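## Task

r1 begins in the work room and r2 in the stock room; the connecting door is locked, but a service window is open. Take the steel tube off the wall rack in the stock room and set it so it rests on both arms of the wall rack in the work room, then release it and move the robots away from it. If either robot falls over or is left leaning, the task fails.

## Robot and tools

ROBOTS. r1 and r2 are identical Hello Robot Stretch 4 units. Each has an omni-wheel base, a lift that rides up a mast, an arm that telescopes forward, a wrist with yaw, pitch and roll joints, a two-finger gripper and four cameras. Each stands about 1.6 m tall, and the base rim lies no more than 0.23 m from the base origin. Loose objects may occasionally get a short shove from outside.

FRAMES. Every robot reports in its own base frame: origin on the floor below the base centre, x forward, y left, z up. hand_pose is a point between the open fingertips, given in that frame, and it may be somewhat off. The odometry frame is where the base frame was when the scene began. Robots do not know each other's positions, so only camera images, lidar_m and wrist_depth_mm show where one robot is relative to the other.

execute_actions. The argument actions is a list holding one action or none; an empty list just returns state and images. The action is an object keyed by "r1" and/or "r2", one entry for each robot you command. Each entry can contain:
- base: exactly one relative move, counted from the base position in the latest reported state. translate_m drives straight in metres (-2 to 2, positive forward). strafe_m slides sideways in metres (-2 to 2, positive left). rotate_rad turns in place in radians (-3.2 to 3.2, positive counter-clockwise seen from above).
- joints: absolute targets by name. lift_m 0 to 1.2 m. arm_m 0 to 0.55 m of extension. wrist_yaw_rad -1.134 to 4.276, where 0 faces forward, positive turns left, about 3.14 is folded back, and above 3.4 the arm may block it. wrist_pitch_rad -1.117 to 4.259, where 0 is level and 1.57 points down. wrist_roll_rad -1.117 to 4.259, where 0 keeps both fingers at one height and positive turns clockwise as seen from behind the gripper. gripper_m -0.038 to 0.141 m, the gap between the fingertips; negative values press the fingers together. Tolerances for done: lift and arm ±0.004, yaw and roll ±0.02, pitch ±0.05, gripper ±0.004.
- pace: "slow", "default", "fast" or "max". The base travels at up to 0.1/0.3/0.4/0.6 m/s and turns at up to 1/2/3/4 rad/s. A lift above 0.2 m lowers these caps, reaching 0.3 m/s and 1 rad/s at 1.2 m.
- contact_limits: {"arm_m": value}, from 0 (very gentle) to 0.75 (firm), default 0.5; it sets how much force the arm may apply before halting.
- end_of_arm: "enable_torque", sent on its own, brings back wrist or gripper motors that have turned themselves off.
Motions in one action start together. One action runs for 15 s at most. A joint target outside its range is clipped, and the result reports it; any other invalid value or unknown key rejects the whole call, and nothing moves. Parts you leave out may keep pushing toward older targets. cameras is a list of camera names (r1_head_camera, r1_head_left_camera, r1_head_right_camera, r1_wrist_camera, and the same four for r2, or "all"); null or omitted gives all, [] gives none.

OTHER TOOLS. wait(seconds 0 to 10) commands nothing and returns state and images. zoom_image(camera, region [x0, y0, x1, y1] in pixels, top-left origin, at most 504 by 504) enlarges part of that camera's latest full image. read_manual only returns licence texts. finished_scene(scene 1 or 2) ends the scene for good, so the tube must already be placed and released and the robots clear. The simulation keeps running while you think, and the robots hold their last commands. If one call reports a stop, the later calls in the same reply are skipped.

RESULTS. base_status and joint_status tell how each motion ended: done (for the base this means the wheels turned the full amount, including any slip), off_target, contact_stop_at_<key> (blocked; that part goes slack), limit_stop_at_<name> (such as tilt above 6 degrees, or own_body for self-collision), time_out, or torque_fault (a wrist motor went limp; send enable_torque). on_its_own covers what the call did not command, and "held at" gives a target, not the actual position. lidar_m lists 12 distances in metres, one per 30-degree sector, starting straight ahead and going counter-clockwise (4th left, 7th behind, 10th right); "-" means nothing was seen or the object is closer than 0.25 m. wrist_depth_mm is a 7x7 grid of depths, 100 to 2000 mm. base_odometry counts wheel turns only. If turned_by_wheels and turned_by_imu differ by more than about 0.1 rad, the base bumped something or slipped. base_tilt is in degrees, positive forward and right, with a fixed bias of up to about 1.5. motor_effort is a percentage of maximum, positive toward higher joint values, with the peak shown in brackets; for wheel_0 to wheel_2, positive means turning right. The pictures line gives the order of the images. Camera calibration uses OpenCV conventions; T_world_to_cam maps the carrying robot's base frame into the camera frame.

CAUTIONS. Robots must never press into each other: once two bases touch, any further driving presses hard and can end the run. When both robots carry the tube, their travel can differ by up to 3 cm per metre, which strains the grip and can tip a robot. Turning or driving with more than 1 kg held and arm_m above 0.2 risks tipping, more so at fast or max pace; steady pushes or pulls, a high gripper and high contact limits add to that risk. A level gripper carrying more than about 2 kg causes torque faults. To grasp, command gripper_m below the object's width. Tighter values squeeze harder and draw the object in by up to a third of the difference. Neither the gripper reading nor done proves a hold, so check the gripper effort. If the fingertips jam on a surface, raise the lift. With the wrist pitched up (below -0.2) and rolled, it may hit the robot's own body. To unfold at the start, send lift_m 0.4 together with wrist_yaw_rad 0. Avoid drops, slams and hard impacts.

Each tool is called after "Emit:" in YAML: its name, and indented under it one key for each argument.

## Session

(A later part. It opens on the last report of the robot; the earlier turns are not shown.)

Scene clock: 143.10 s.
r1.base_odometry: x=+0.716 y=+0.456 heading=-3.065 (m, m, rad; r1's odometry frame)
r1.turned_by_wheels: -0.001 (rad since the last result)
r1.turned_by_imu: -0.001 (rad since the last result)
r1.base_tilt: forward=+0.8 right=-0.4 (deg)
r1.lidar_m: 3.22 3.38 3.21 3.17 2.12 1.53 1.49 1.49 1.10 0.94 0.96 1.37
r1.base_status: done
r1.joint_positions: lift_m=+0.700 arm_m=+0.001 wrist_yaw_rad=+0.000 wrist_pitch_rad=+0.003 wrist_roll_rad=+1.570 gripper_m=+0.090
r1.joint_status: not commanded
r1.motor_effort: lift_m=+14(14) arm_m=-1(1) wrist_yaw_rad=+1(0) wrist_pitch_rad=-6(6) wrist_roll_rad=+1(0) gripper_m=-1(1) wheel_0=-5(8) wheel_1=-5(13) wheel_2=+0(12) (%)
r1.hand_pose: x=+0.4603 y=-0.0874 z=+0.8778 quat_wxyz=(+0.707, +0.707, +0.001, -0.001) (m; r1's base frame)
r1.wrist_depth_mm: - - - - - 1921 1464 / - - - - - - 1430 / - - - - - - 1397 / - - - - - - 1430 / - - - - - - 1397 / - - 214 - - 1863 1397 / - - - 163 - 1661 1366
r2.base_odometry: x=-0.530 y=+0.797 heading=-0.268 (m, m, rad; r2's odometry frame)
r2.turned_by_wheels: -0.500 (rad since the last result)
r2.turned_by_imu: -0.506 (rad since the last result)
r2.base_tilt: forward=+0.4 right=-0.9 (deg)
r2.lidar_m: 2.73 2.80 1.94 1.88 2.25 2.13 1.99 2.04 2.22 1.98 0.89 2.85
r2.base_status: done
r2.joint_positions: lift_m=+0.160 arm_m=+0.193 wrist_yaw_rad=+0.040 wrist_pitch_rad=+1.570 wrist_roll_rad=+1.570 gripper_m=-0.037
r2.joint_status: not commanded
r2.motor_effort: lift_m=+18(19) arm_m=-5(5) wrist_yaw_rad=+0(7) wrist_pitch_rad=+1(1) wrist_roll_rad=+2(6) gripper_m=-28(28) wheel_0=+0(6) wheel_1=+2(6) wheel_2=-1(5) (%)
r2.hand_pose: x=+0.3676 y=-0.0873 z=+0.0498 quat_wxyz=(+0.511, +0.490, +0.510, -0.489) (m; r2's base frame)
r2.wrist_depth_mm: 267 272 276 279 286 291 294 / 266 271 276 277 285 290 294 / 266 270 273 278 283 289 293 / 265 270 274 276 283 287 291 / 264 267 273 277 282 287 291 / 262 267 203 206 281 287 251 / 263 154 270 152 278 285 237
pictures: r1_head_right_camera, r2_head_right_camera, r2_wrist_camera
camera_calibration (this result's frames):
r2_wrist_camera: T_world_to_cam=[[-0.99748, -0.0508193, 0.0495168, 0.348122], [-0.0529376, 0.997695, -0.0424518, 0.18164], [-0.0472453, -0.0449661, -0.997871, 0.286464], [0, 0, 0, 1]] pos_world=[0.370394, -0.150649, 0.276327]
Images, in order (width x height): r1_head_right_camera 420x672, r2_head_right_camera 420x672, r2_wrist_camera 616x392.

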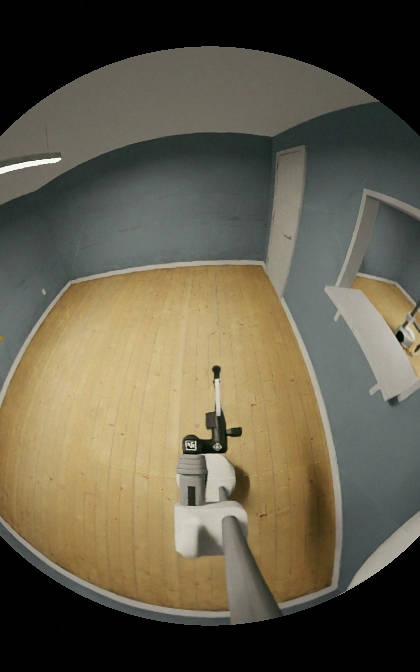

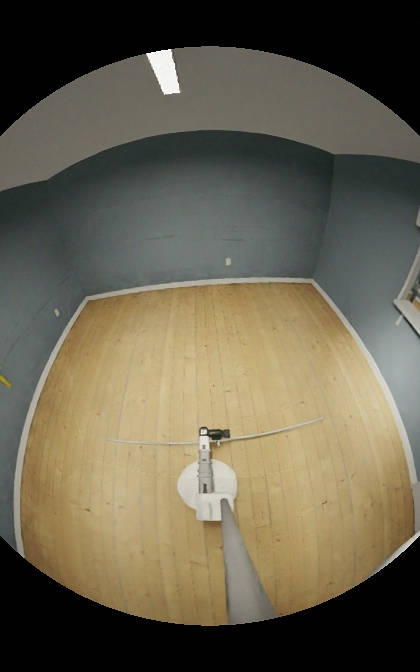

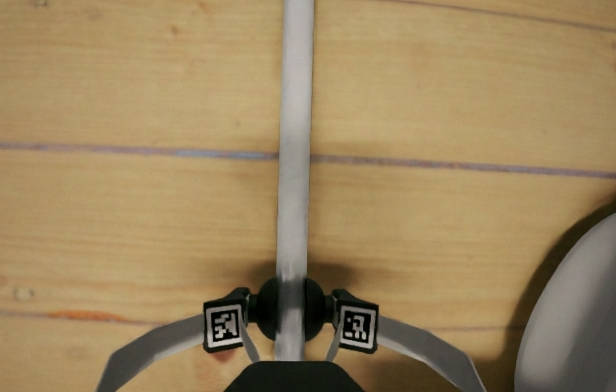

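Emit:
execute_actions:
  actions:
    - {"r2":{"joints":{"wrist_pitch_rad":0.02}},"r1":{"base":{"strafe_m":-0.68}}}
  cameras: ["r2_wrist_camera","r2_head_right_camera"]

Emit:
execute_actions:
  actions:
    - {"r2":{"base":{"strafe_m":-0.7},"joints":{"lift_m":0.8,"arm_m":0.12}}}
  cameras: ["r2_head_right_camera","r1_head_right_camera","r1_wrist_camera"]

Scene clock: 152.63 s.
r1.base_odometry: x=+0.664 y=+1.134 heading=-3.065 (m, m, rad; r1's odometry frame)
r1.turned_by_wheels: +0.000 (rad since the last result)
r1.turned_by_imu: -0.003 (rad since the last result)
r1.base_tilt: forward=+0.8 right=-0.5 (deg)
r1.lidar_m: 1.12 3.36 3.94 3.90 2.10 1.59 1.45 0.55 0.41 0.38 0.32 0.38
r1.base_status: done
r1.joint_positions: lift_m=+0.700 arm_m=+0.001 wrist_yaw_rad=+0.000 wrist_pitch_rad=+0.003 wrist_roll_rad=+1.570 gripper_m=+0.090
r1.joint_status: not commanded
r1.motor_effort: lift_m=+14(15) arm_m=+0(1) wrist_yaw_rad=+1(0) wrist_pitch_rad=-6(5) wrist_roll_rad=+1(1) gripper_m=+1(2) wheel_0=+3(10) wheel_1=+0(12) wheel_2=+0(0) (%)
r1.hand_pose: x=+0.4603 y=-0.0874 z=+0.8778 quat_wxyz=(+0.707, +0.707, +0.001, -0.001) (m; r1's base frame)
r1.wrist_depth_mm: 891 891 891 291 585 580 569 / 891 904 891 878 878 854 842 / 1983 1921 1863 1808 1756 1661 1336 / - - - - - - 1397 / - - - - - - 1430 / - - 214 - - 1863 1366 / - - - 163 - 1708 1397
r2.base_odometry: x=-0.530 y=+0.797 heading=-0.268 (m, m, rad; r2's odometry frame)
r2.turned_by_wheels: +0.000 (rad since the last result)
r2.turned_by_imu: +0.001 (rad since the last result)
r2.base_tilt: forward=+0.3 right=-0.9 (deg)
r2.lidar_m: 0.71 1.04 1.94 1.93 2.25 2.12 2.01 2.06 2.22 0.58 0.49 0.50
r2.base_status: not commanded
r2.joint_positions: lift_m=+0.160 arm_m=+0.193 wrist_yaw_rad=+0.040 wrist_pitch_rad=+0.034 wrist_roll_rad=+1.570 gripper_m=-0.037
r2.joint_status: all done
r2.on_its_own: wrist_pitch_rad is at rest, and its effort (-41) is outside its rest range (-23 to +23)
r2.motor_effort: lift_m=+20(20) arm_m=-5(5) wrist_yaw_rad=+0(3) wrist_pitch_rad=-41(53) wrist_roll_rad=+2(8) gripper_m=-26(28) wheel_0=+0(0) wheel_1=+2(2) wheel_2=-1(1) (%)
r2.hand_pose: x=+0.6553 y=-0.0759 z=+0.3283 quat_wxyz=(+0.708, +0.706, +0.026, +0.002) (m; r2's base frame)
r2.wrist_depth_mm: - - - 106 1008 574 427 / - - - 118 991 585 427 / - - - 135 991 574 427 / - - - 162 976 580 430 / - - - 1576 991 574 427 / - - 193 207 741 559 421 / - - - 151 809 469 415
pictures: r2_head_right_camera, r2_wrist_camera
camera_calibration (this result's frames):
r2_wrist_camera: T_world_to_cam=[[-0.0842852, -0.0140274, -0.996343, 0.369661], [0.00213979, 0.999896, -0.0142584, 0.152068], [0.996439, -0.00333374, -0.0842464, -0.402184], [0, 0, 0, 1]] pos_world=[0.431584, -0.148207, 0.336595]
Images, in order (width x height): r2_head_right_camera 420x672, r2_wrist_camera 616x392.

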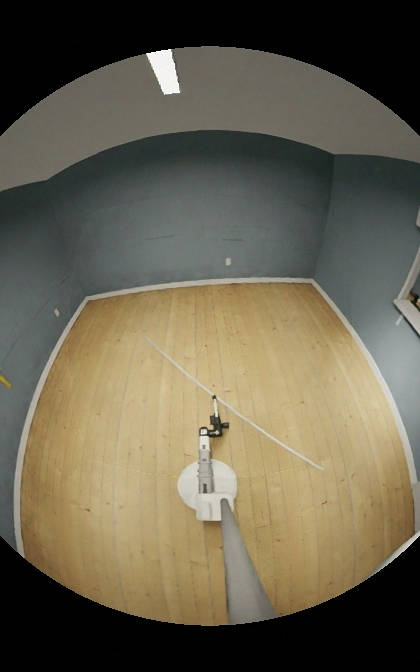

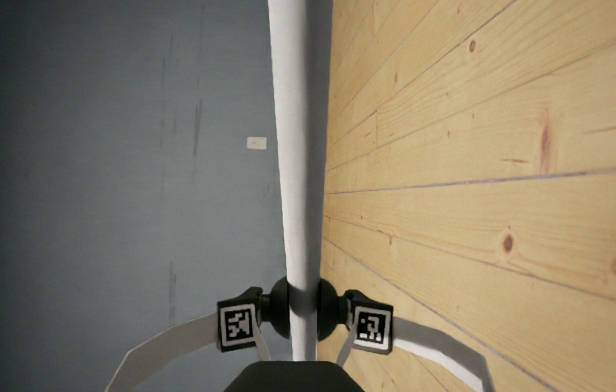

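Scene clock: 156.30 s.
r1.base_odometry: x=+0.664 y=+1.134 heading=-3.065 (m, m, rad; r1's odometry frame)
r1.turned_by_wheels: +0.000 (rad since the last result)
r1.turned_by_imu: -0.001 (rad since the last result)
r1.base_tilt: forward=+0.8 right=-0.4 (deg)
r1.lidar_m: 1.13 3.36 3.97 3.90 2.12 1.58 1.44 0.55 0.40 0.37 0.32 0.38
r1.base_status: not commanded
r1.joint_positions: lift_m=+0.700 arm_m=+0.001 wrist_yaw_rad=+0.000 wrist_pitch_rad=+0.003 wrist_roll_rad=+1.570 gripper_m=+0.090
r1.joint_status: not commanded
r1.motor_effort: lift_m=+15(15) arm_m=-1(0) wrist_yaw_rad=-1(1) wrist_pitch_rad=-6(6) wrist_roll_rad=+1(1) gripper_m=-2(3) wheel_0=+3(3) wheel_1=+0(0) wheel_2=+0(0) (%)
r1.hand_pose: x=+0.4603 y=-0.0874 z=+0.8778 quat_wxyz=(+0.707, +0.707, +0.001, -0.001) (m; r1's base frame)
r1.wrist_depth_mm: 917 891 891 291 591 574 564 / 904 904 891 878 866 866 831 / 1983 1921 1863 1756 1708 1661 1308 / - - - - - - 1430 / - - - - - - 1397 / - - 214 - - 1863 1366 / - - - 163 - 1708 1397
r2.base_odometry: x=-0.716 y=+0.122 heading=-0.269 (m, m, rad; r2's odometry frame)
r2.turned_by_wheels: +0.000 (rad since the last result)
r2.turned_by_imu: -0.001 (rad since the last result)
r2.base_tilt: forward=+0.3 right=-0.9 (deg)
r2.lidar_m: 0.64 0.97 3.03 2.55 2.93 2.11 1.96 2.02 1.47 0.47 0.42 0.42
r2.base_status: done
r2.joint_positions: lift_m=+0.799 arm_m=+0.121 wrist_yaw_rad=+0.040 wrist_pitch_rad=+0.035 wrist_roll_rad=+1.569 gripper_m=-0.037
r2.joint_status: all done
r2.on_its_own: wrist_pitch_rad is at rest, and its effort (-41) is outside its rest range (-23 to +23)
r2.motor_effort: lift_m=+27(28) arm_m=-5(7) wrist_yaw_rad=+0(2) wrist_pitch_rad=-41(43) wrist_roll_rad=+2(4) gripper_m=-26(26) wheel_0=+0(9) wheel_1=-1(8) wheel_2=-2(2) (%)
r2.hand_pose: x=+0.5834 y=-0.0759 z=+0.9676 quat_wxyz=(+0.708, +0.706, +0.026, +0.002) (m; r2's base frame)
r2.wrist_depth_mm: - - - - - 1708 1229 / - - - 112 - 1708 1229 / - - - 128 - 1708 1229 / - - - - - 1708 1229 / - - - - - 1708 1205 / - - 193 210 - 1618 1205 / - - - 149 - 1397 1182
pictures: r1_head_right_camera, r1_wrist_camera, r2_head_right_camera
camera_calibration (this result's frames):
r1_wrist_camera: T_world_to_cam=[[0.0284868, -0.0287814, -0.99918, 0.863278], [0.0136238, 0.999504, -0.0284023, 0.164517], [0.999501, -0.0128036, 0.0288648, -0.262596], [0, 0, 0, 1]] pos_world=[0.235632, -0.142952, 0.874822]
Images, in order (width x height): r1_head_right_camera 420x672, r1_wrist_camera 616x392, r2_head_right_camera 420x672.

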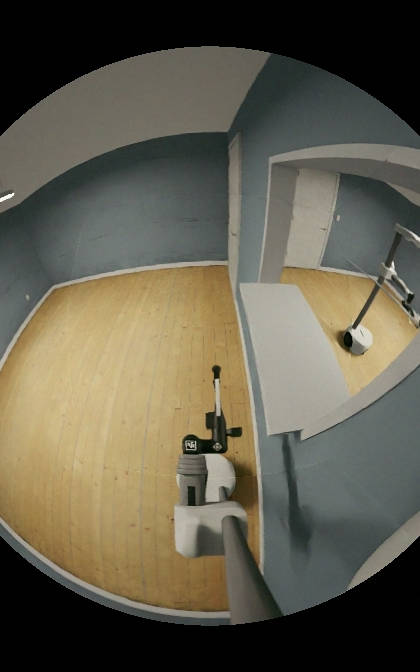

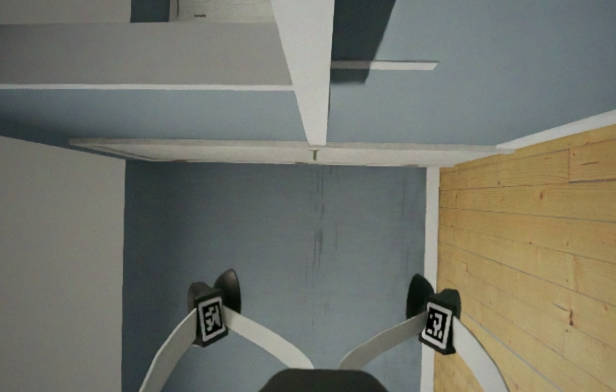

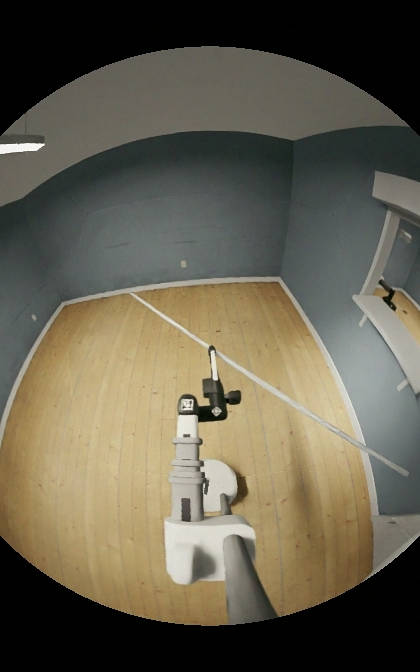

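Emit:
execute_actions:
  actions:
    - {"r2":{"joints":{"wrist_pitch_rad":-0.2},"pace":"slow"}}
  cameras: []

Emit:
execute_actions:
  actions:
    - {"r1":{"base":{"translate_m":-0.15},"joints":{"lift_m":0.75},"pace":"slow"}}
  cameras: []

Emit:
execute_actions:
  actions:
    - {"r2":{"joints":{"wrist_pitch_rad":-0.03,"lift_m":0.84},"pace":"slow"}}
  cameras: ["r2_head_right_camera"]

Scene clock: 161.47 s.
r1.base_odometry: x=+0.664 y=+1.134 heading=-3.065 (m, m, rad; r1's odometry frame)
r1.turned_by_wheels: +0.000 (rad since the last result)
r1.turned_by_imu: -0.002 (rad since the last result)
r1.base_tilt: forward=+0.8 right=-0.3 (deg)
r1.lidar_m: 1.12 3.34 3.94 3.91 2.13 1.58 1.43 0.55 0.41 0.38 0.32 0.38
r1.base_status: not commanded
r1.joint_positions: lift_m=+0.700 arm_m=+0.001 wrist_yaw_rad=+0.000 wrist_pitch_rad=+0.003 wrist_roll_rad=+1.570 gripper_m=+0.090
r1.joint_status: not commanded
r1.motor_effort: lift_m=+14(14) arm_m=-1(0) wrist_yaw_rad=+0(1) wrist_pitch_rad=-6(6) wrist_roll_rad=+0(1) gripper_m=-4(3) wheel_0=+3(3) wheel_1=-1(1) wheel_2=+0(0) (%)
r1.hand_pose: x=+0.4603 y=-0.0874 z=+0.8778 quat_wxyz=(+0.707, +0.707, +0.001, -0.001) (m; r1's base frame)
r1.wrist_depth_mm: 904 904 891 291 585 574 564 / 917 904 891 878 878 854 842 / - 1863 1863 1808 1708 1618 1308 / - - - - - - 1397 / - - - - - - 1397 / - - 214 - - 1808 1366 / - - - 162 - 1661 1430
r2.base_odometry: x=-0.716 y=+0.122 heading=-0.269 (m, m, rad; r2's odometry frame)
r2.turned_by_wheels: +0.000 (rad since the last result)
r2.turned_by_imu: +0.000 (rad since the last result)
r2.base_tilt: forward=+0.3 right=-0.9 (deg)
r2.lidar_m: 0.65 0.98 3.03 2.56 2.94 2.09 1.96 2.01 1.48 0.47 0.41 0.41
r2.base_status: not commanded
r2.joint_positions: lift_m=+0.799 arm_m=+0.121 wrist_yaw_rad=+0.040 wrist_pitch_rad=-0.185 wrist_roll_rad=+1.569 gripper_m=-0.037
r2.joint_status: all done
r2.on_its_own: wrist_pitch_rad is at rest, and its effort (-44) is outside its rest range (-23 to +23)
r2.motor_effort: lift_m=+27(27) arm_m=-5(5) wrist_yaw_rad=+0(0) wrist_pitch_rad=-44(53) wrist_roll_rad=+5(5) gripper_m=-24(24) wheel_0=+0(0) wheel_1=+0(1) wheel_2=-2(1) (%)
r2.hand_pose: x=+0.5787 y=-0.0760 z=+1.0306 quat_wxyz=(+0.703, +0.705, -0.051, +0.079) (m; r2's base frame)
r2.wrist_depth_mm: 1708 - - - - - 1708 / 1808 - - - - - 1708 / 1756 - - - - - 1708 / 1808 - - 156 - - 1756 / 1863 - - - - - 1708 / 1808 - 193 211 198 - 1708 / 1756 - - 140 - - 1618
pictures: none
No camera images: the call's "cameras" was empty. Leave "cameras" out to get every camera's image.

Scene clock: 164.27 s.
r1.base_odometry: x=+0.813 y=+1.146 heading=-3.065 (m, m, rad; r1's odometry frame)
r1.turned_by_wheels: -0.001 (rad since the last result)
r1.turned_by_imu: -0.002 (rad since the last result)
r1.base_tilt: forward=+0.9 right=-0.2 (deg)
r1.lidar_m: 1.13 3.51 3.79 3.66 1.89 1.42 1.38 0.53 0.40 0.37 0.40 0.44
r1.base_status: done
r1.joint_positions: lift_m=+0.750 arm_m=+0.001 wrist_yaw_rad=+0.000 wrist_pitch_rad=+0.002 wrist_roll_rad=+1.570 gripper_m=+0.090
r1.joint_status: all done
r1.motor_effort: lift_m=+22(22) arm_m=-1(1) wrist_yaw_rad=+0(1) wrist_pitch_rad=-6(5) wrist_roll_rad=+2(1) gripper_m=-2(0) wheel_0=-6(6) wheel_1=-7(7) wheel_2=+5(8) (%)
r1.hand_pose: x=+0.4603 y=-0.0874 z=+0.9272 quat_wxyz=(+0.707, +0.707, +0.001, -0.001) (m; r1's base frame)
r1.wrist_depth_mm: 1078 - - - 279 569 554 / 1060 1060 1060 1042 788 831 820 / 1921 1921 1863 1708 1661 1618 1366 / - - - - - - 1464 / - - - - - - 1464 / - - 214 - - 1921 1464 / - - - 162 - 1808 1537
r2.base_odometry: x=-0.716 y=+0.122 heading=-0.269 (m, m, rad; r2's odometry frame)
r2.turned_by_wheels: +0.000 (rad since the last result)
r2.turned_by_imu: +0.000 (rad since the last result)
r2.base_tilt: forward=+0.3 right=-0.9 (deg)
r2.lidar_m: 0.63 0.95 3.03 2.55 2.92 2.09 1.96 2.01 1.48 0.48 0.40 0.43
r2.base_status: not commanded
r2.joint_positions: lift_m=+0.799 arm_m=+0.121 wrist_yaw_rad=+0.040 wrist_pitch_rad=-0.186 wrist_roll_rad=+1.570 gripper_m=-0.037
r2.joint_status: not commanded
r2.on_its_own: wrist_pitch_rad is at rest, and its effort (-40) is outside its rest range (-23 to +23)
r2.motor_effort: lift_m=+27(27) arm_m=-5(5) wrist_yaw_rad=+0(1) wrist_pitch_rad=-40(43) wrist_roll_rad=+2(5) gripper_m=-25(25) wheel_0=+0(0) wheel_1=+0(1) wheel_2=-2(1) (%)
r2.hand_pose: x=+0.5786 y=-0.0760 z=+1.0310 quat_wxyz=(+0.703, +0.705, -0.052, +0.080) (m; r2's base frame)
r2.wrist_depth_mm: 1756 - - - - - 1708 / 1863 - - - - - 1756 / 1756 - - 139 - - 1661 / 1808 - - 159 - - 1756 / 1808 - - - - - 1708 / 1756 - 194 211 200 - 1708 / 1808 - - 139 - - 1618
pictures: none
No camera images: the call's "cameras" was empty. Leave "cameras" out to get every camera's image.

Scene clock: 165.43 s.
r1.base_odometry: x=+0.813 y=+1.146 heading=-3.065 (m, m, rad; r1's odometry frame)
r1.turned_by_wheels: +0.000 (rad since the last result)
r1.turned_by_imu: +0.000 (rad since the last result)
r1.base_tilt: forward=+0.9 right=-0.3 (deg)
r1.lidar_m: 1.11 3.52 3.79 3.68 1.88 1.44 1.39 0.56 0.39 0.38 0.39 0.43
r1.base_status: not commanded
r1.joint_positions: lift_m=+0.750 arm_m=+0.001 wrist_yaw_rad=+0.000 wrist_pitch_rad=+0.002 wrist_roll_rad=+1.570 gripper_m=+0.090
r1.joint_status: not commanded
r1.motor_effort: lift_m=+22(22) arm_m=-1(1) wrist_yaw_rad=+0(1) wrist_pitch_rad=-6(6) wrist_roll_rad=+0(0) gripper_m=-2(3) wheel_0=-6(5) wheel_1=-6(7) wheel_2=+5(5) (%)
r1.hand_pose: x=+0.4603 y=-0.0874 z=+0.9272 quat_wxyz=(+0.707, +0.707, +0.001, -0.001) (m; r1's base frame)
r1.wrist_depth_mm: 1078 - - - 279 569 559 / 1042 1042 1042 1025 788 842 831 / 1921 1863 1863 1708 1708 1661 1366 / - - - - - - 1499 / - - - - - - 1499 / - - 214 - - 1863 1464 / - - - 162 - 1863 1464
r2.base_odometry: x=-0.716 y=+0.122 heading=-0.269 (m, m, rad; r2's odometry frame)
r2.turned_by_wheels: +0.000 (rad since the last result)
r2.turned_by_imu: +0.000 (rad since the last result)
r2.base_tilt: forward=+0.3 right=-0.9 (deg)
r2.lidar_m: 0.65 0.99 3.03 2.56 2.95 2.10 1.96 2.02 1.48 0.46 0.41 0.42
r2.base_status: not commanded
r2.joint_positions: lift_m=+0.839 arm_m=+0.121 wrist_yaw_rad=+0.040 wrist_pitch_rad=-0.015 wrist_roll_rad=+1.569 gripper_m=-0.037
r2.joint_status: all done
r2.on_its_own: wrist_pitch_rad is at rest, and its effort (-43) is outside its rest range (-23 to +23)
r2.motor_effort: lift_m=+28(30) arm_m=-5(5) wrist_yaw_rad=+0(1) wrist_pitch_rad=-43(46) wrist_roll_rad=+3(4) gripper_m=-24(26) wheel_0=+0(0) wheel_1=+0(1) wheel_2=-1(1) (%)
r2.hand_pose: x=+0.5835 y=-0.0758 z=+1.0218 quat_wxyz=(+0.707, +0.706, +0.009, +0.019) (m; r2's base frame)
r2.wrist_depth_mm: - - - - - 1921 1336 / - - 109 - - 1921 1366 / - - 127 - - 1921 1336 / - - - - - 1921 1336 / - - - - - 1921 1366 / - - - 208 208 1863 1336 / - - - 136 - 1537 1308
pictures: r2_head_right_camera
Images, in order (width x height): r2_head_right_camera 420x672.

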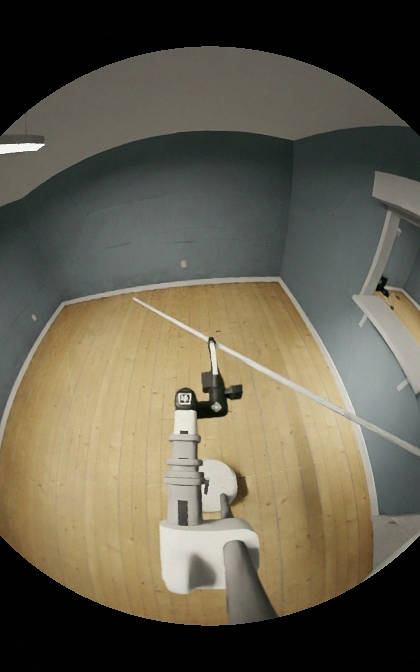

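Emit:
execute_actions:
  actions:
    - {"r2":{"base":{"translate_m":0.5}}}
  cameras: []

Emit:
execute_actions:
  actions:
    - {"r2":{"base":{"strafe_m":-0.75}}}
  cameras: ["r2_head_right_camera","r1_head_right_camera","r2_wrist_camera"]

Scene clock: 174.00 s.
r1.base_odometry: x=+0.813 y=+1.146 heading=-3.065 (m, m, rad; r1's odometry frame)
r1.turned_by_wheels: +0.000 (rad since the last result)
r1.turned_by_imu: -0.003 (rad since the last result)
r1.base_tilt: forward=+0.8 right=-0.1 (deg)
r1.lidar_m: 1.11 3.52 3.78 3.67 1.88 1.43 1.38 0.54 0.40 0.37 0.41 0.42
r1.base_status: not commanded
r1.joint_positions: lift_m=+0.750 arm_m=+0.001 wrist_yaw_rad=+0.000 wrist_pitch_rad=+0.002 wrist_roll_rad=+1.570 gripper_m=+0.090
r1.joint_status: not commanded
r1.motor_effort: lift_m=+22(22) arm_m=-1(1) wrist_yaw_rad=-2(0) wrist_pitch_rad=-5(6) wrist_roll_rad=+0(1) gripper_m=-3(2) wheel_0=-6(5) wheel_1=-6(7) wheel_2=+5(5) (%)
r1.hand_pose: x=+0.4603 y=-0.0874 z=+0.9272 quat_wxyz=(+0.707, +0.707, +0.001, -0.001) (m; r1's base frame)
r1.wrist_depth_mm: 1060 - - - 278 564 559 / 1060 1078 1060 1025 788 842 820 / 1863 1921 1863 1708 1708 1661 1366 / - - - - - - 1499 / - - - - - - 1464 / - - 214 - - 1921 1464 / - - - 163 - 1708 1499
r2.base_odometry: x=-0.234 y=-0.010 heading=-0.268 (m, m, rad; r2's odometry frame)
r2.turned_by_wheels: +0.000 (rad since the last result)
r2.turned_by_imu: +0.002 (rad since the last result)
r2.base_tilt: forward=+0.3 right=-0.8 (deg)
r2.lidar_m: 0.63 1.12 3.06 2.57 2.99 2.63 2.45 2.04 1.46 0.42 0.38 0.39
r2.base_status: done
r2.joint_positions: lift_m=+0.839 arm_m=+0.121 wrist_yaw_rad=+0.040 wrist_pitch_rad=-0.015 wrist_roll_rad=+1.569 gripper_m=-0.037
r2.joint_status: not commanded
r2.on_its_own: wrist_pitch_rad is at rest, and its effort (-42) is outside its rest range (-23 to +23)
r2.motor_effort: lift_m=+27(27) arm_m=-5(5) wrist_yaw_rad=-1(1) wrist_pitch_rad=-42(43) wrist_roll_rad=+1(3) gripper_m=-26(25) wheel_0=+0(7) wheel_1=-1(7) wheel_2=+2(7) (%)
r2.hand_pose: x=+0.5835 y=-0.0758 z=+1.0220 quat_wxyz=(+0.707, +0.707, +0.009, +0.020) (m; r2's base frame)
r2.wrist_depth_mm: 1863 1921 1983 1921 1921 1921 1336 / 1808 1808 1921 1983 1983 1983 1397 / 1863 1863 1921 1921 1921 1921 1336 / 1863 1863 1863 141 1921 1921 1336 / 1921 1921 1983 1921 1921 1863 1336 / 1863 1863 193 210 1983 1921 1336 / 1863 1808 1921 141 1983 1537 1336
pictures: none
No camera images: the call's "cameras" was empty. Leave "cameras" out to get every camera's image.

Scene clock: 177.83 s.
r1.base_odometry: x=+0.813 y=+1.146 heading=-3.065 (m, m, rad; r1's odometry frame)
r1.turned_by_wheels: +0.000 (rad since the last result)
r1.turned_by_imu: -0.002 (rad since the last result)
r1.base_tilt: forward=+0.6 right=-0.4 (deg)
r1.lidar_m: 1.11 3.51 3.78 3.68 1.88 1.43 1.38 0.54 0.40 0.38 0.39 0.43
r1.base_status: not commanded
r1.joint_positions: lift_m=+0.750 arm_m=+0.001 wrist_yaw_rad=+0.000 wrist_pitch_rad=+0.002 wrist_roll_rad=+1.570 gripper_m=+0.090
r1.joint_status: not commanded
r1.motor_effort: lift_m=+22(22) arm_m=+0(1) wrist_yaw_rad=-1(2) wrist_pitch_rad=-5(5) wrist_roll_rad=+1(0) gripper_m=-4(0) wheel_0=-5(6) wheel_1=-7(6) wheel_2=+5(5) (%)
r1.hand_pose: x=+0.4603 y=-0.0874 z=+0.9272 quat_wxyz=(+0.707, +0.707, +0.001, -0.001) (m; r1's base frame)
r1.wrist_depth_mm: 1078 - - - 278 569 559 / 1078 1060 1042 1025 798 842 831 / 1983 1921 1808 1708 1708 1618 1336 / - - - - - - 1464 / - - - - - - 1464 / - - 214 - - 1921 1464 / - - - 162 - 1863 1499
r2.base_odometry: x=-0.433 y=-0.733 heading=-0.268 (m, m, rad; r2's odometry frame)
r2.turned_by_wheels: +0.000 (rad since the last result)
r2.turned_by_imu: -0.001 (rad since the last result)
r2.base_tilt: forward=+0.3 right=-0.9 (deg)
r2.lidar_m: 0.65 1.18 3.12 3.33 3.65 2.57 2.44 0.95 0.53 0.43 0.38 0.39
r2.base_status: done
r2.joint_positions: lift_m=+0.839 arm_m=+0.121 wrist_yaw_rad=+0.040 wrist_pitch_rad=-0.015 wrist_roll_rad=+1.569 gripper_m=-0.037
r2.joint_status: not commanded
r2.on_its_own: wrist_pitch_rad is at rest, and its effort (-42) is outside its rest range (-23 to +23)
r2.motor_effort: lift_m=+26(27) arm_m=-5(5) wrist_yaw_rad=-1(3) wrist_pitch_rad=-42(42) wrist_roll_rad=+3(2) gripper_m=-26(26) wheel_0=-1(8) wheel_1=+0(6) wheel_2=+0(3) (%)
r2.hand_pose: x=+0.5835 y=-0.0758 z=+1.0220 quat_wxyz=(+0.707, +0.707, +0.009, +0.020) (m; r2's base frame)
r2.wrist_depth_mm: 1160 1138 1182 1118 1138 1078 1078 / 1708 1708 1708 1618 1576 1499 1308 / 1863 1921 1921 1983 1983 1983 1366 / 1863 1921 1983 1983 1983 1921 1366 / 1808 1863 1921 - 1983 1921 1366 / 1863 1921 194 211 200 1863 1336 / 1863 1921 1863 139 1921 1618 1281
pictures: r1_head_right_camera, r2_head_right_camera, r2_wrist_camera
camera_calibration (this result's frames):
r2_wrist_camera: T_world_to_cam=[[-0.0348582, -0.0122002, -0.999318, 1.02916], [0.00260832, 0.999921, -0.0122985, 0.159778], [0.999389, -0.00303525, -0.0348236, -0.324439], [0, 0, 0, 1]] pos_world=[0.359699, -0.148195, 1.01913]
Images, in order (width x height): r1_head_right_camera 420x672, r2_head_right_camera 420x672, r2_wrist_camera 616x392.

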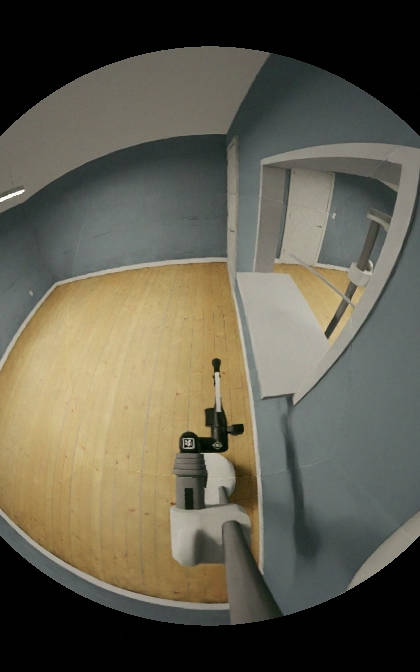

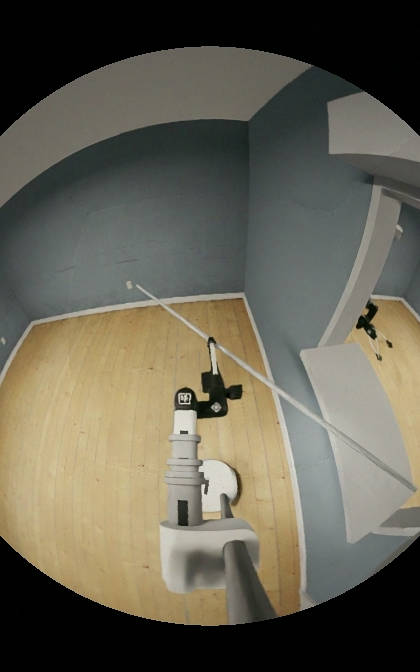

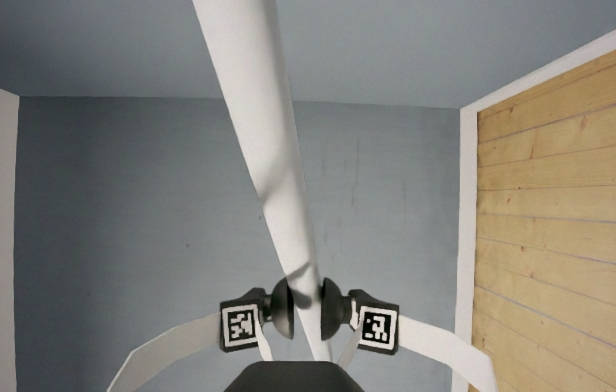

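Emit:
execute_actions:
  actions:
    - {"r2":{"base":{"strafe_m":-0.26},"pace":"slow"}}
  cameras: ["r1_head_right_camera"]

Emit:
execute_actions:
  actions:
    - {"r2":{"base":{"translate_m":-0.7},"pace":"slow"}}
  cameras: ["r2_head_right_camera","r1_head_right_camera","r2_wrist_camera"]

Scene clock: 184.53 s.
r1.base_odometry: x=+0.813 y=+1.146 heading=-3.065 (m, m, rad; r1's odometry frame)
r1.turned_by_wheels: +0.000 (rad since the last result)
r1.turned_by_imu: -0.003 (rad since the last result)
r1.base_tilt: forward=+1.1 right=-0.3 (deg)
r1.lidar_m: 1.09 3.52 3.78 3.67 1.90 1.43 1.37 0.55 0.41 0.38 0.40 0.43
r1.base_status: not commanded
r1.joint_positions: lift_m=+0.750 arm_m=+0.001 wrist_yaw_rad=+0.000 wrist_pitch_rad=+0.002 wrist_roll_rad=+1.570 gripper_m=+0.090
r1.joint_status: not commanded
r1.motor_effort: lift_m=+22(22) arm_m=-1(1) wrist_yaw_rad=+3(3) wrist_pitch_rad=-6(6) wrist_roll_rad=+1(1) gripper_m=+0(2) wheel_0=-5(6) wheel_1=-6(6) wheel_2=+5(5) (%)
r1.hand_pose: x=+0.4603 y=-0.0874 z=+0.9272 quat_wxyz=(+0.707, +0.707, +0.001, -0.001) (m; r1's base frame)
r1.wrist_depth_mm: 1078 - - - 279 569 559 / 1060 1078 1042 1025 788 854 831 / 1921 1921 1863 1756 1661 1618 1366 / - - - - - - 1499 / - - - - - - 1464 / - - 214 - - 1921 1464 / - - - 162 - 1863 1464
r2.base_odometry: x=-0.502 y=-0.984 heading=-0.269 (m, m, rad; r2's odometry frame)
r2.turned_by_wheels: +0.000 (rad since the last result)
r2.turned_by_imu: +0.000 (rad since the last result)
r2.base_tilt: forward=+0.4 right=-0.9 (deg)
r2.lidar_m: 0.64 1.16 3.13 3.58 3.62 2.57 1.72 0.39 0.27 0.25 0.26 0.36
r2.base_status: done
r2.joint_positions: lift_m=+0.839 arm_m=+0.121 wrist_yaw_rad=+0.040 wrist_pitch_rad=-0.015 wrist_roll_rad=+1.569 gripper_m=-0.037
r2.joint_status: not commanded
r2.on_its_own: wrist_pitch_rad is at rest, and its effort (-42) is outside its rest range (-23 to +23)
r2.motor_effort: lift_m=+26(26) arm_m=-5(5) wrist_yaw_rad=+0(2) wrist_pitch_rad=-42(42) wrist_roll_rad=+3(3) gripper_m=-26(25) wheel_0=+0(6) wheel_1=-2(5) wheel_2=+0(2) (%)
r2.hand_pose: x=+0.5835 y=-0.0758 z=+1.0220 quat_wxyz=(+0.707, +0.707, +0.009, +0.020) (m; r2's base frame)
r2.wrist_depth_mm: 574 559 580 539 549 535 512 / 820 809 820 809 778 759 741 / 1618 1661 1336 1138 1499 1430 1255 / 1921 1921 1983 1983 1983 1921 1366 / 1863 1863 1921 1921 - 1921 1336 / 1921 1921 194 211 197 1921 1366 / 1921 1921 1983 140 1983 1537 1308
pictures: r1_head_right_camera
Images, in order (width x height): r1_head_right_camera 420x672.

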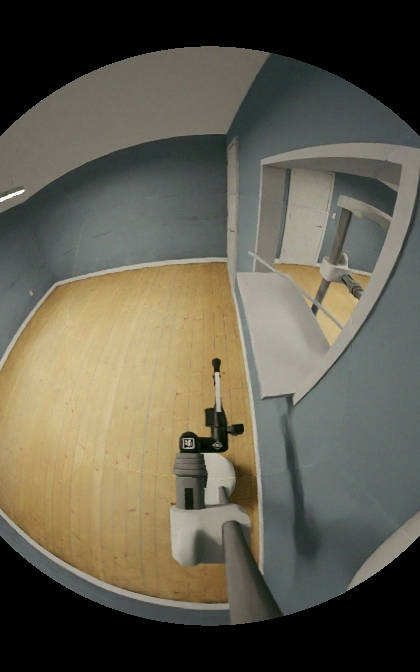

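Scene clock: 192.80 s.
r1.base_odometry: x=+0.813 y=+1.146 heading=-3.065 (m, m, rad; r1's odometry frame)
r1.turned_by_wheels: +0.000 (rad since the last result)
r1.turned_by_imu: -0.003 (rad since the last result)
r1.base_tilt: forward=+0.9 right=-0.3 (deg)
r1.lidar_m: 1.12 3.52 3.79 3.67 1.90 1.43 1.36 0.55 0.40 0.38 0.41 0.40
r1.base_status: not commanded
r1.joint_positions: lift_m=+0.750 arm_m=+0.001 wrist_yaw_rad=+0.000 wrist_pitch_rad=+0.002 wrist_roll_rad=+1.570 gripper_m=+0.090
r1.joint_status: not commanded
r1.motor_effort: lift_m=+22(22) arm_m=-1(1) wrist_yaw_rad=+1(1) wrist_pitch_rad=-6(5) wrist_roll_rad=+0(1) gripper_m=-2(4) wheel_0=-6(6) wheel_1=-7(7) wheel_2=+5(5) (%)
r1.hand_pose: x=+0.4603 y=-0.0874 z=+0.9272 quat_wxyz=(+0.707, +0.707, +0.001, -0.001) (m; r1's base frame)
r1.wrist_depth_mm: 1060 - 1537 1025 279 569 554 / 1078 1060 1025 1042 778 842 820 / 1921 1863 1863 1464 1661 1618 1366 / - - - - - - 1499 / - - - - - - 1499 / - - 213 - - 1983 1499 / - - - 162 - 1756 1464
r2.base_odometry: x=-1.176 y=-0.798 heading=-0.269 (m, m, rad; r2's odometry frame)
r2.turned_by_wheels: +0.000 (rad since the last result)
r2.turned_by_imu: -0.001 (rad since the last result)
r2.base_tilt: forward=+0.4 right=-0.9 (deg)
r2.lidar_m: 0.56 0.70 4.07 3.58 2.60 1.81 1.75 0.61 0.42 0.40 0.40 0.45
r2.base_status: done
r2.joint_positions: lift_m=+0.839 arm_m=+0.121 wrist_yaw_rad=+0.040 wrist_pitch_rad=-0.015 wrist_roll_rad=+1.569 gripper_m=-0.037
r2.joint_status: not commanded
r2.on_its_own: wrist_pitch_rad is at rest, and its effort (-42) is outside its rest range (-23 to +23)
r2.motor_effort: lift_m=+27(26) arm_m=-5(5) wrist_yaw_rad=-2(3) wrist_pitch_rad=-42(42) wrist_roll_rad=+4(3) gripper_m=-26(24) wheel_0=-2(5) wheel_1=-1(3) wheel_2=+1(4) (%)
r2.hand_pose: x=+0.5835 y=-0.0757 z=+1.0220 quat_wxyz=(+0.707, +0.706, +0.009, +0.020) (m; r2's base frame)
r2.wrist_depth_mm: 878 1118 1138 683 359 549 564 / 904 904 904 676 473 842 798 / 1808 1808 1808 842 1661 1537 1281 / - - - - - 1921 1397 / - - - - - 1921 1336 / - - 193 213 - 1921 1336 / - - - 142 - 1537 1308
pictures: r1_head_right_camera, r2_head_right_camera, r2_wrist_camera
camera_calibration (this result's frames):
r2_wrist_camera: T_world_to_cam=[[-0.0348378, -0.0125628, -0.999314, 1.02912], [0.00216266, 0.999918, -0.0126458, 0.160261], [0.999391, -0.00260173, -0.0348078, -0.324452], [0, 0, 0, 1]] pos_world=[0.35976, -0.148164, 1.01915]
Images, in order (width x height): r1_head_right_camera 420x672, r2_head_right_camera 420x672, r2_wrist_camera 616x392.

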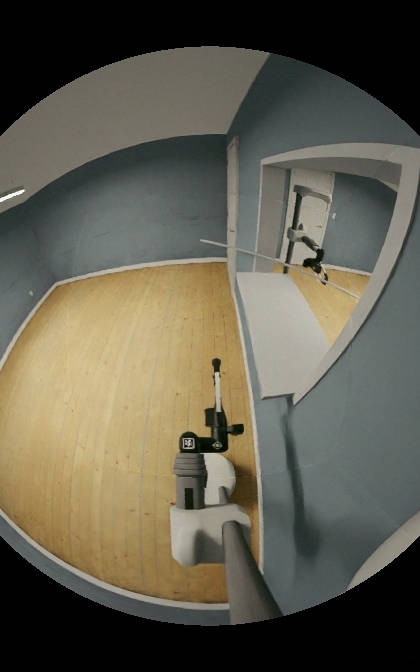

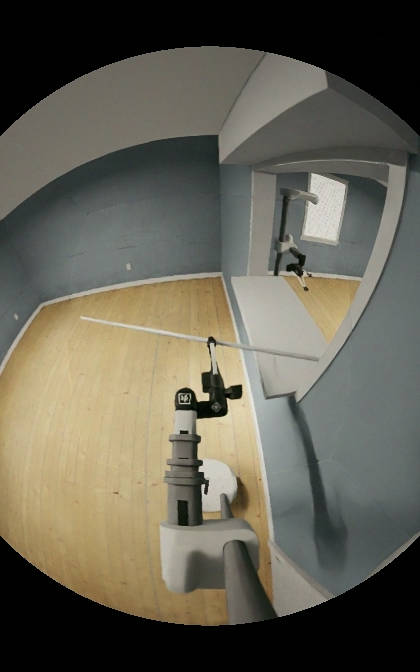

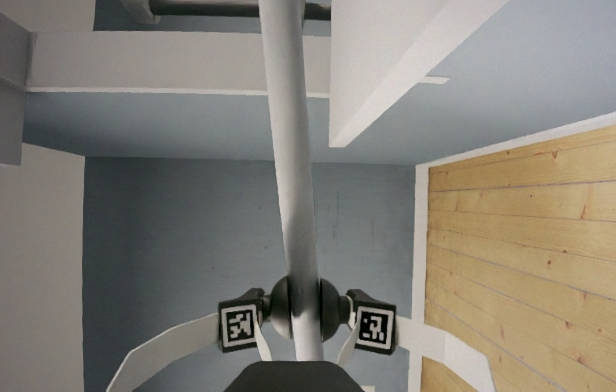

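Emit:
execute_actions:
  actions:
    - {"r2":{"base":{"translate_m":-0.16},"pace":"slow"},"r1":{"base":{"translate_m":0.35}}}
  cameras: []

Emit:
execute_actions:
  actions:
    - {"r2":{"base":{"translate_m":0.15},"joints":{"lift_m":0.775,"wrist_roll_rad":1.62},"pace":"slow"},"r1":{"joints":{"lift_m":0.81,"gripper_m":0.12}}}
  cameras: ["r1_head_camera","r1_wrist_camera","r2_wrist_camera"]

Scene clock: 200.27 s.
r1.base_odometry: x=+0.464 y=+1.119 heading=-3.065 (m, m, rad; r1's odometry frame)
r1.turned_by_wheels: +0.001 (rad since the last result)
r1.turned_by_imu: -0.002 (rad since the last result)
r1.base_tilt: forward=+0.8 right=-0.6 (deg)
r1.lidar_m: 0.91 3.14 4.01 3.67 2.41 1.79 1.45 0.57 0.40 0.25 0.26 0.38
r1.base_status: done
r1.joint_positions: lift_m=+0.750 arm_m=+0.001 wrist_yaw_rad=+0.000 wrist_pitch_rad=+0.002 wrist_roll_rad=+1.570 gripper_m=+0.090
r1.joint_status: not commanded
r1.motor_effort: lift_m=+22(22) arm_m=-1(1) wrist_yaw_rad=-1(0) wrist_pitch_rad=-6(6) wrist_roll_rad=+2(1) gripper_m=-2(1) wheel_0=+4(12) wheel_1=+4(8) wheel_2=-1(11) (%)
r1.hand_pose: x=+0.4603 y=-0.0874 z=+0.9272 quat_wxyz=(+0.707, +0.707, +0.001, -0.001) (m; r1's base frame)
r1.wrist_depth_mm: 699 691 683 676 317 580 569 / 946 946 917 904 809 866 842 / 1983 1708 1661 1618 1661 1618 1397 / - - - - - - 1499 / - - - - - - 1499 / - - 214 - - 1921 1464 / - - - 162 - 1808 1464
r2.base_odometry: x=-1.331 y=-0.756 heading=-0.269 (m, m, rad; r2's odometry frame)
r2.turned_by_wheels: +0.000 (rad since the last result)
r2.turned_by_imu: +0.000 (rad since the last result)
r2.base_tilt: forward=+0.3 right=-0.9 (deg)
r2.lidar_m: 0.57 0.60 0.89 3.62 2.35 1.66 1.57 0.58 0.43 0.39 0.42 0.56
r2.base_status: done
r2.joint_positions: lift_m=+0.839 arm_m=+0.121 wrist_yaw_rad=+0.041 wrist_pitch_rad=-0.016 wrist_roll_rad=+1.569 gripper_m=-0.037
r2.joint_status: not commanded
r2.on_its_own: wrist_pitch_rad is at rest, and its effort (-40) is outside its rest range (-23 to +23)
r2.motor_effort: lift_m=+26(27) arm_m=-5(5) wrist_yaw_rad=-2(4) wrist_pitch_rad=-40(42) wrist_roll_rad=+3(5) gripper_m=-27(26) wheel_0=-3(4) wheel_1=-2(1) wheel_2=+2(5) (%)
r2.hand_pose: x=+0.5835 y=-0.0757 z=+1.0222 quat_wxyz=(+0.707, +0.706, +0.009, +0.020) (m; r2's base frame)
r2.wrist_depth_mm: - - - 878 362 569 569 / 1025 1060 1078 878 488 854 820 / 1118 1863 1808 842 1661 1618 1308 / - - - - - 1921 1336 / - - - - - 1983 1336 / - - 194 216 - 1921 1336 / - - - 149 - 1499 1336
pictures: none
No camera images: the call's "cameras" was empty. Leave "cameras" out to get every camera's image.

Scene clock: 203.07 s.
r1.base_odometry: x=+0.464 y=+1.119 heading=-3.065 (m, m, rad; r1's odometry frame)
r1.turned_by_wheels: +0.000 (rad since the last result)
r1.turned_by_imu: -0.001 (rad since the last result)
r1.base_tilt: forward=+0.8 right=-0.4 (deg)
r1.lidar_m: 0.82 3.16 4.02 3.68 2.41 1.78 1.46 0.56 0.40 0.25 0.27 0.38
r1.base_status: not commanded
r1.joint_positions: lift_m=+0.810 arm_m=+0.001 wrist_yaw_rad=+0.000 wrist_pitch_rad=+0.002 wrist_roll_rad=+1.570 gripper_m=+0.120
r1.joint_status: all done
r1.motor_effort: lift_m=+21(26) arm_m=-1(0) wrist_yaw_rad=+0(2) wrist_pitch_rad=-6(6) wrist_roll_rad=+1(0) gripper_m=+1(1) wheel_0=+4(4) wheel_1=+4(4) wheel_2=-1(1) (%)
r1.hand_pose: x=+0.4603 y=-0.0874 z=+0.9872 quat_wxyz=(+0.707, +0.707, +0.001, -0.001) (m; r1's base frame)
r1.wrist_depth_mm: 699 683 683 683 424 291 569 / 946 931 931 904 508 866 842 / 1921 1708 1661 1661 1618 1618 1430 / - - - - - - 1576 / - - - - - - 1576 / - - 217 - - 220 1576 / - - - 156 - - 1537
r2.base_odometry: x=-1.186 y=-0.796 heading=-0.269 (m, m, rad; r2's odometry frame)
r2.turned_by_wheels: +0.000 (rad since the last result)
r2.turned_by_imu: +0.001 (rad since the last result)
r2.base_tilt: forward=+0.3 right=-0.9 (deg)
r2.lidar_m: 0.57 0.65 0.98 3.61 2.60 1.82 1.74 0.61 0.44 0.39 0.41 0.45
r2.base_status: done
r2.joint_positions: lift_m=+0.775 arm_m=+0.121 wrist_yaw_rad=+0.040 wrist_pitch_rad=-0.016 wrist_roll_rad=+1.619 gripper_m=-0.037
r2.joint_status: all done
r2.on_its_own: wrist_pitch_rad is at rest, and its effort (-40) is outside its rest range (-23 to +23)
r2.motor_effort: lift_m=+18(26) arm_m=-5(5) wrist_yaw_rad=-1(2) wrist_pitch_rad=-40(40) wrist_roll_rad=+5(7) gripper_m=-25(26) wheel_0=+2(5) wheel_1=+1(2) wheel_2=-1(6) (%)
r2.hand_pose: x=+0.5835 y=-0.0758 z=+0.9579 quat_wxyz=(+0.690, +0.724, +0.009, +0.020) (m; r2's base frame)
r2.wrist_depth_mm: - - - 279 597 615 603 / 904 917 946 364 891 917 891 / 1499 1618 1708 1255 1808 1576 1255 / - - - - - 1756 1255 / - - - - - 1808 1255 / - - 193 213 - 1756 1281 / - - - 150 - 1430 1255
pictures: r1_head_camera, r1_wrist_camera, r2_wrist_camera
camera_calibration (this result's frames):
r1_wrist_camera: T_world_to_cam=[[0.0284979, -0.0287792, -0.999179, 0.97257], [0.0135459, 0.999505, -0.0284022, 0.167638], [0.999502, -0.0127254, 0.0288736, -0.265762], [0, 0, 0, 1]] pos_world=[0.235643, -0.142947, 0.984207]
r2_wrist_camera: T_world_to_cam=[[-0.0360786, 0.037108, -0.99866, 0.968909], [0.00180858, 0.999311, 0.0370668, 0.112109], [0.999347, -0.00046884, -0.0361208, -0.3252], [0, 0, 0, 1]] pos_world=[0.359742, -0.148139, 0.951708]
Images, in order (width x height): r1_head_camera 420x560, r1_wrist_camera 616x392, r2_wrist_camera 616x392.

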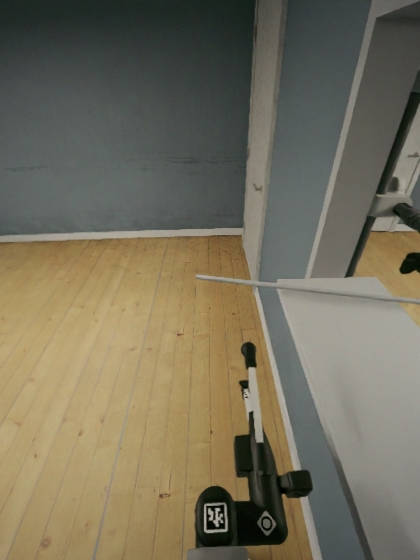

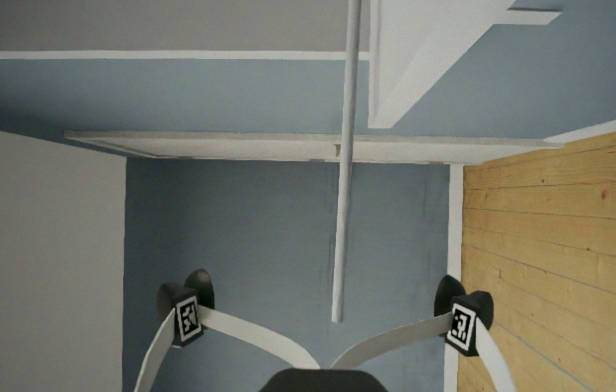

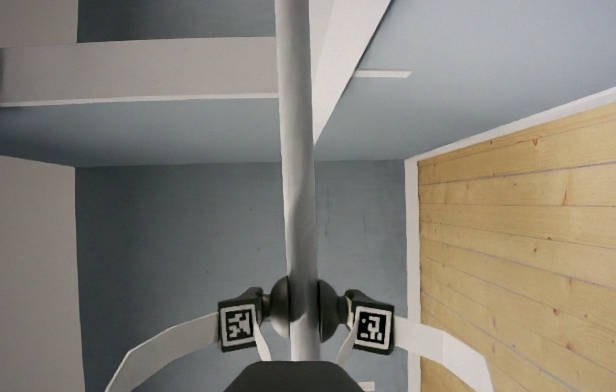

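Emit:
execute_actions:
  actions:
    - {"r2":{"joints":{"lift_m":0.745},"pace":"slow"},"r1":{"joints":{"lift_m":0.755,"arm_m":0.3}}}
  cameras: ["r1_head_camera","r1_wrist_camera"]

Scene clock: 207.70 s.
r1.base_odometry: x=+0.464 y=+1.119 heading=-3.065 (m, m, rad; r1's odometry frame)
r1.turned_by_wheels: +0.000 (rad since the last result)
r1.turned_by_imu: -0.002 (rad since the last result)
r1.base_tilt: forward=+0.8 right=-0.2 (deg)
r1.lidar_m: 0.85 3.16 4.04 3.66 2.41 1.78 1.47 0.56 0.41 0.25 0.26 0.40
r1.base_status: not commanded
r1.joint_positions: lift_m=+0.755 arm_m=+0.299 wrist_yaw_rad=+0.000 wrist_pitch_rad=+0.002 wrist_roll_rad=+1.570 gripper_m=+0.120
r1.joint_status: all done
r1.motor_effort: lift_m=+13(22) arm_m=+6(7) wrist_yaw_rad=+0(1) wrist_pitch_rad=-5(6) wrist_roll_rad=+0(1) gripper_m=-1(0) wheel_0=+4(4) wheel_1=+4(4) wheel_2=-1(1) (%)
r1.hand_pose: x=+0.7583 y=-0.0874 z=+0.9329 quat_wxyz=(+0.707, +0.707, +0.001, -0.001) (m; r1's base frame)
r1.wrist_depth_mm: 634 634 627 580 312 603 591 / 991 960 946 854 917 904 854 / 1921 1863 1756 1366 1618 1576 1336 / - - - - - - 1499 / - - - - - - 1464 / - - 217 - - 220 1464 / - - - 156 - 1863 1464
r2.base_odometry: x=-1.186 y=-0.796 heading=-0.269 (m, m, rad; r2's odometry frame)
r2.turned_by_wheels: +0.000 (rad since the last result)
r2.turned_by_imu: +0.000 (rad since the last result)
r2.base_tilt: forward=+0.3 right=-0.9 (deg)
r2.lidar_m: 0.58 0.72 1.04 3.63 2.59 1.80 1.73 0.63 0.41 0.40 0.42 0.45
r2.base_status: not commanded
r2.joint_positions: lift_m=+0.745 arm_m=+0.121 wrist_yaw_rad=+0.040 wrist_pitch_rad=-0.018 wrist_roll_rad=+1.618 gripper_m=-0.037
r2.joint_status: all done
r2.on_its_own: wrist_pitch_rad is at rest, and its effort (-33) is outside its rest range (-23 to +23)
r2.motor_effort: lift_m=+18(19) arm_m=-5(5) wrist_yaw_rad=-1(1) wrist_pitch_rad=-33(41) wrist_roll_rad=+5(6) gripper_m=-25(27) wheel_0=+2(2) wheel_1=+1(1) wheel_2=-1(1) (%)
r2.hand_pose: x=+0.5835 y=-0.0758 z=+0.9285 quat_wxyz=(+0.690, +0.724, +0.008, +0.020) (m; r2's base frame)
r2.wrist_depth_mm: - - - 270 615 621 609 / 904 904 931 392 904 904 904 / 1537 1618 1661 1464 1756 1537 1229 / - - - - - 1756 1229 / - - - - - 1756 1255 / - - 206 206 - 1756 1255 / - - - 152 - 1397 1255
pictures: r1_head_camera, r1_wrist_camera
camera_calibration (this result's frames):
r1_wrist_camera: T_world_to_cam=[[0.0286723, -0.0287548, -0.999175, 0.909705], [0.0134778, 0.999506, -0.0283776, 0.162067], [0.999498, -0.012653, 0.0290457, -0.562221], [0, 0, 0, 1]] pos_world=[0.533671, -0.142942, 0.929884]
Images, in order (width x height): r1_head_camera 420x560, r1_wrist_camera 616x392.

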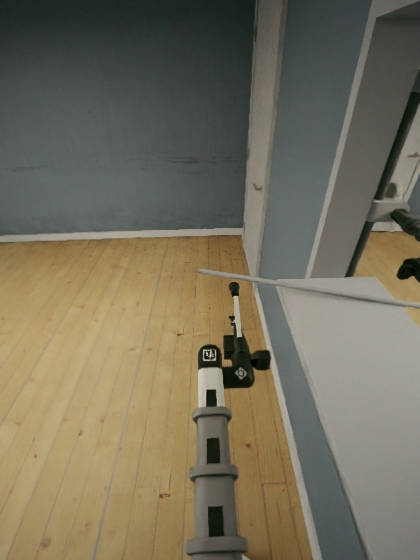

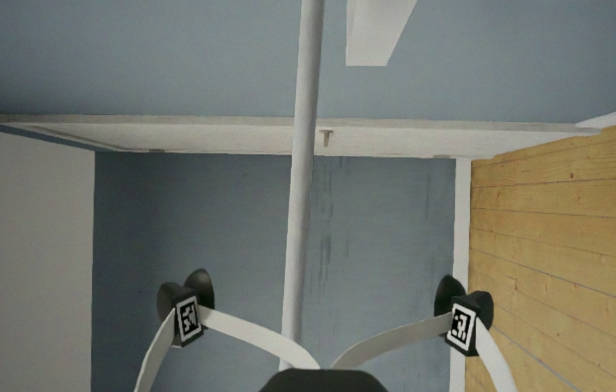

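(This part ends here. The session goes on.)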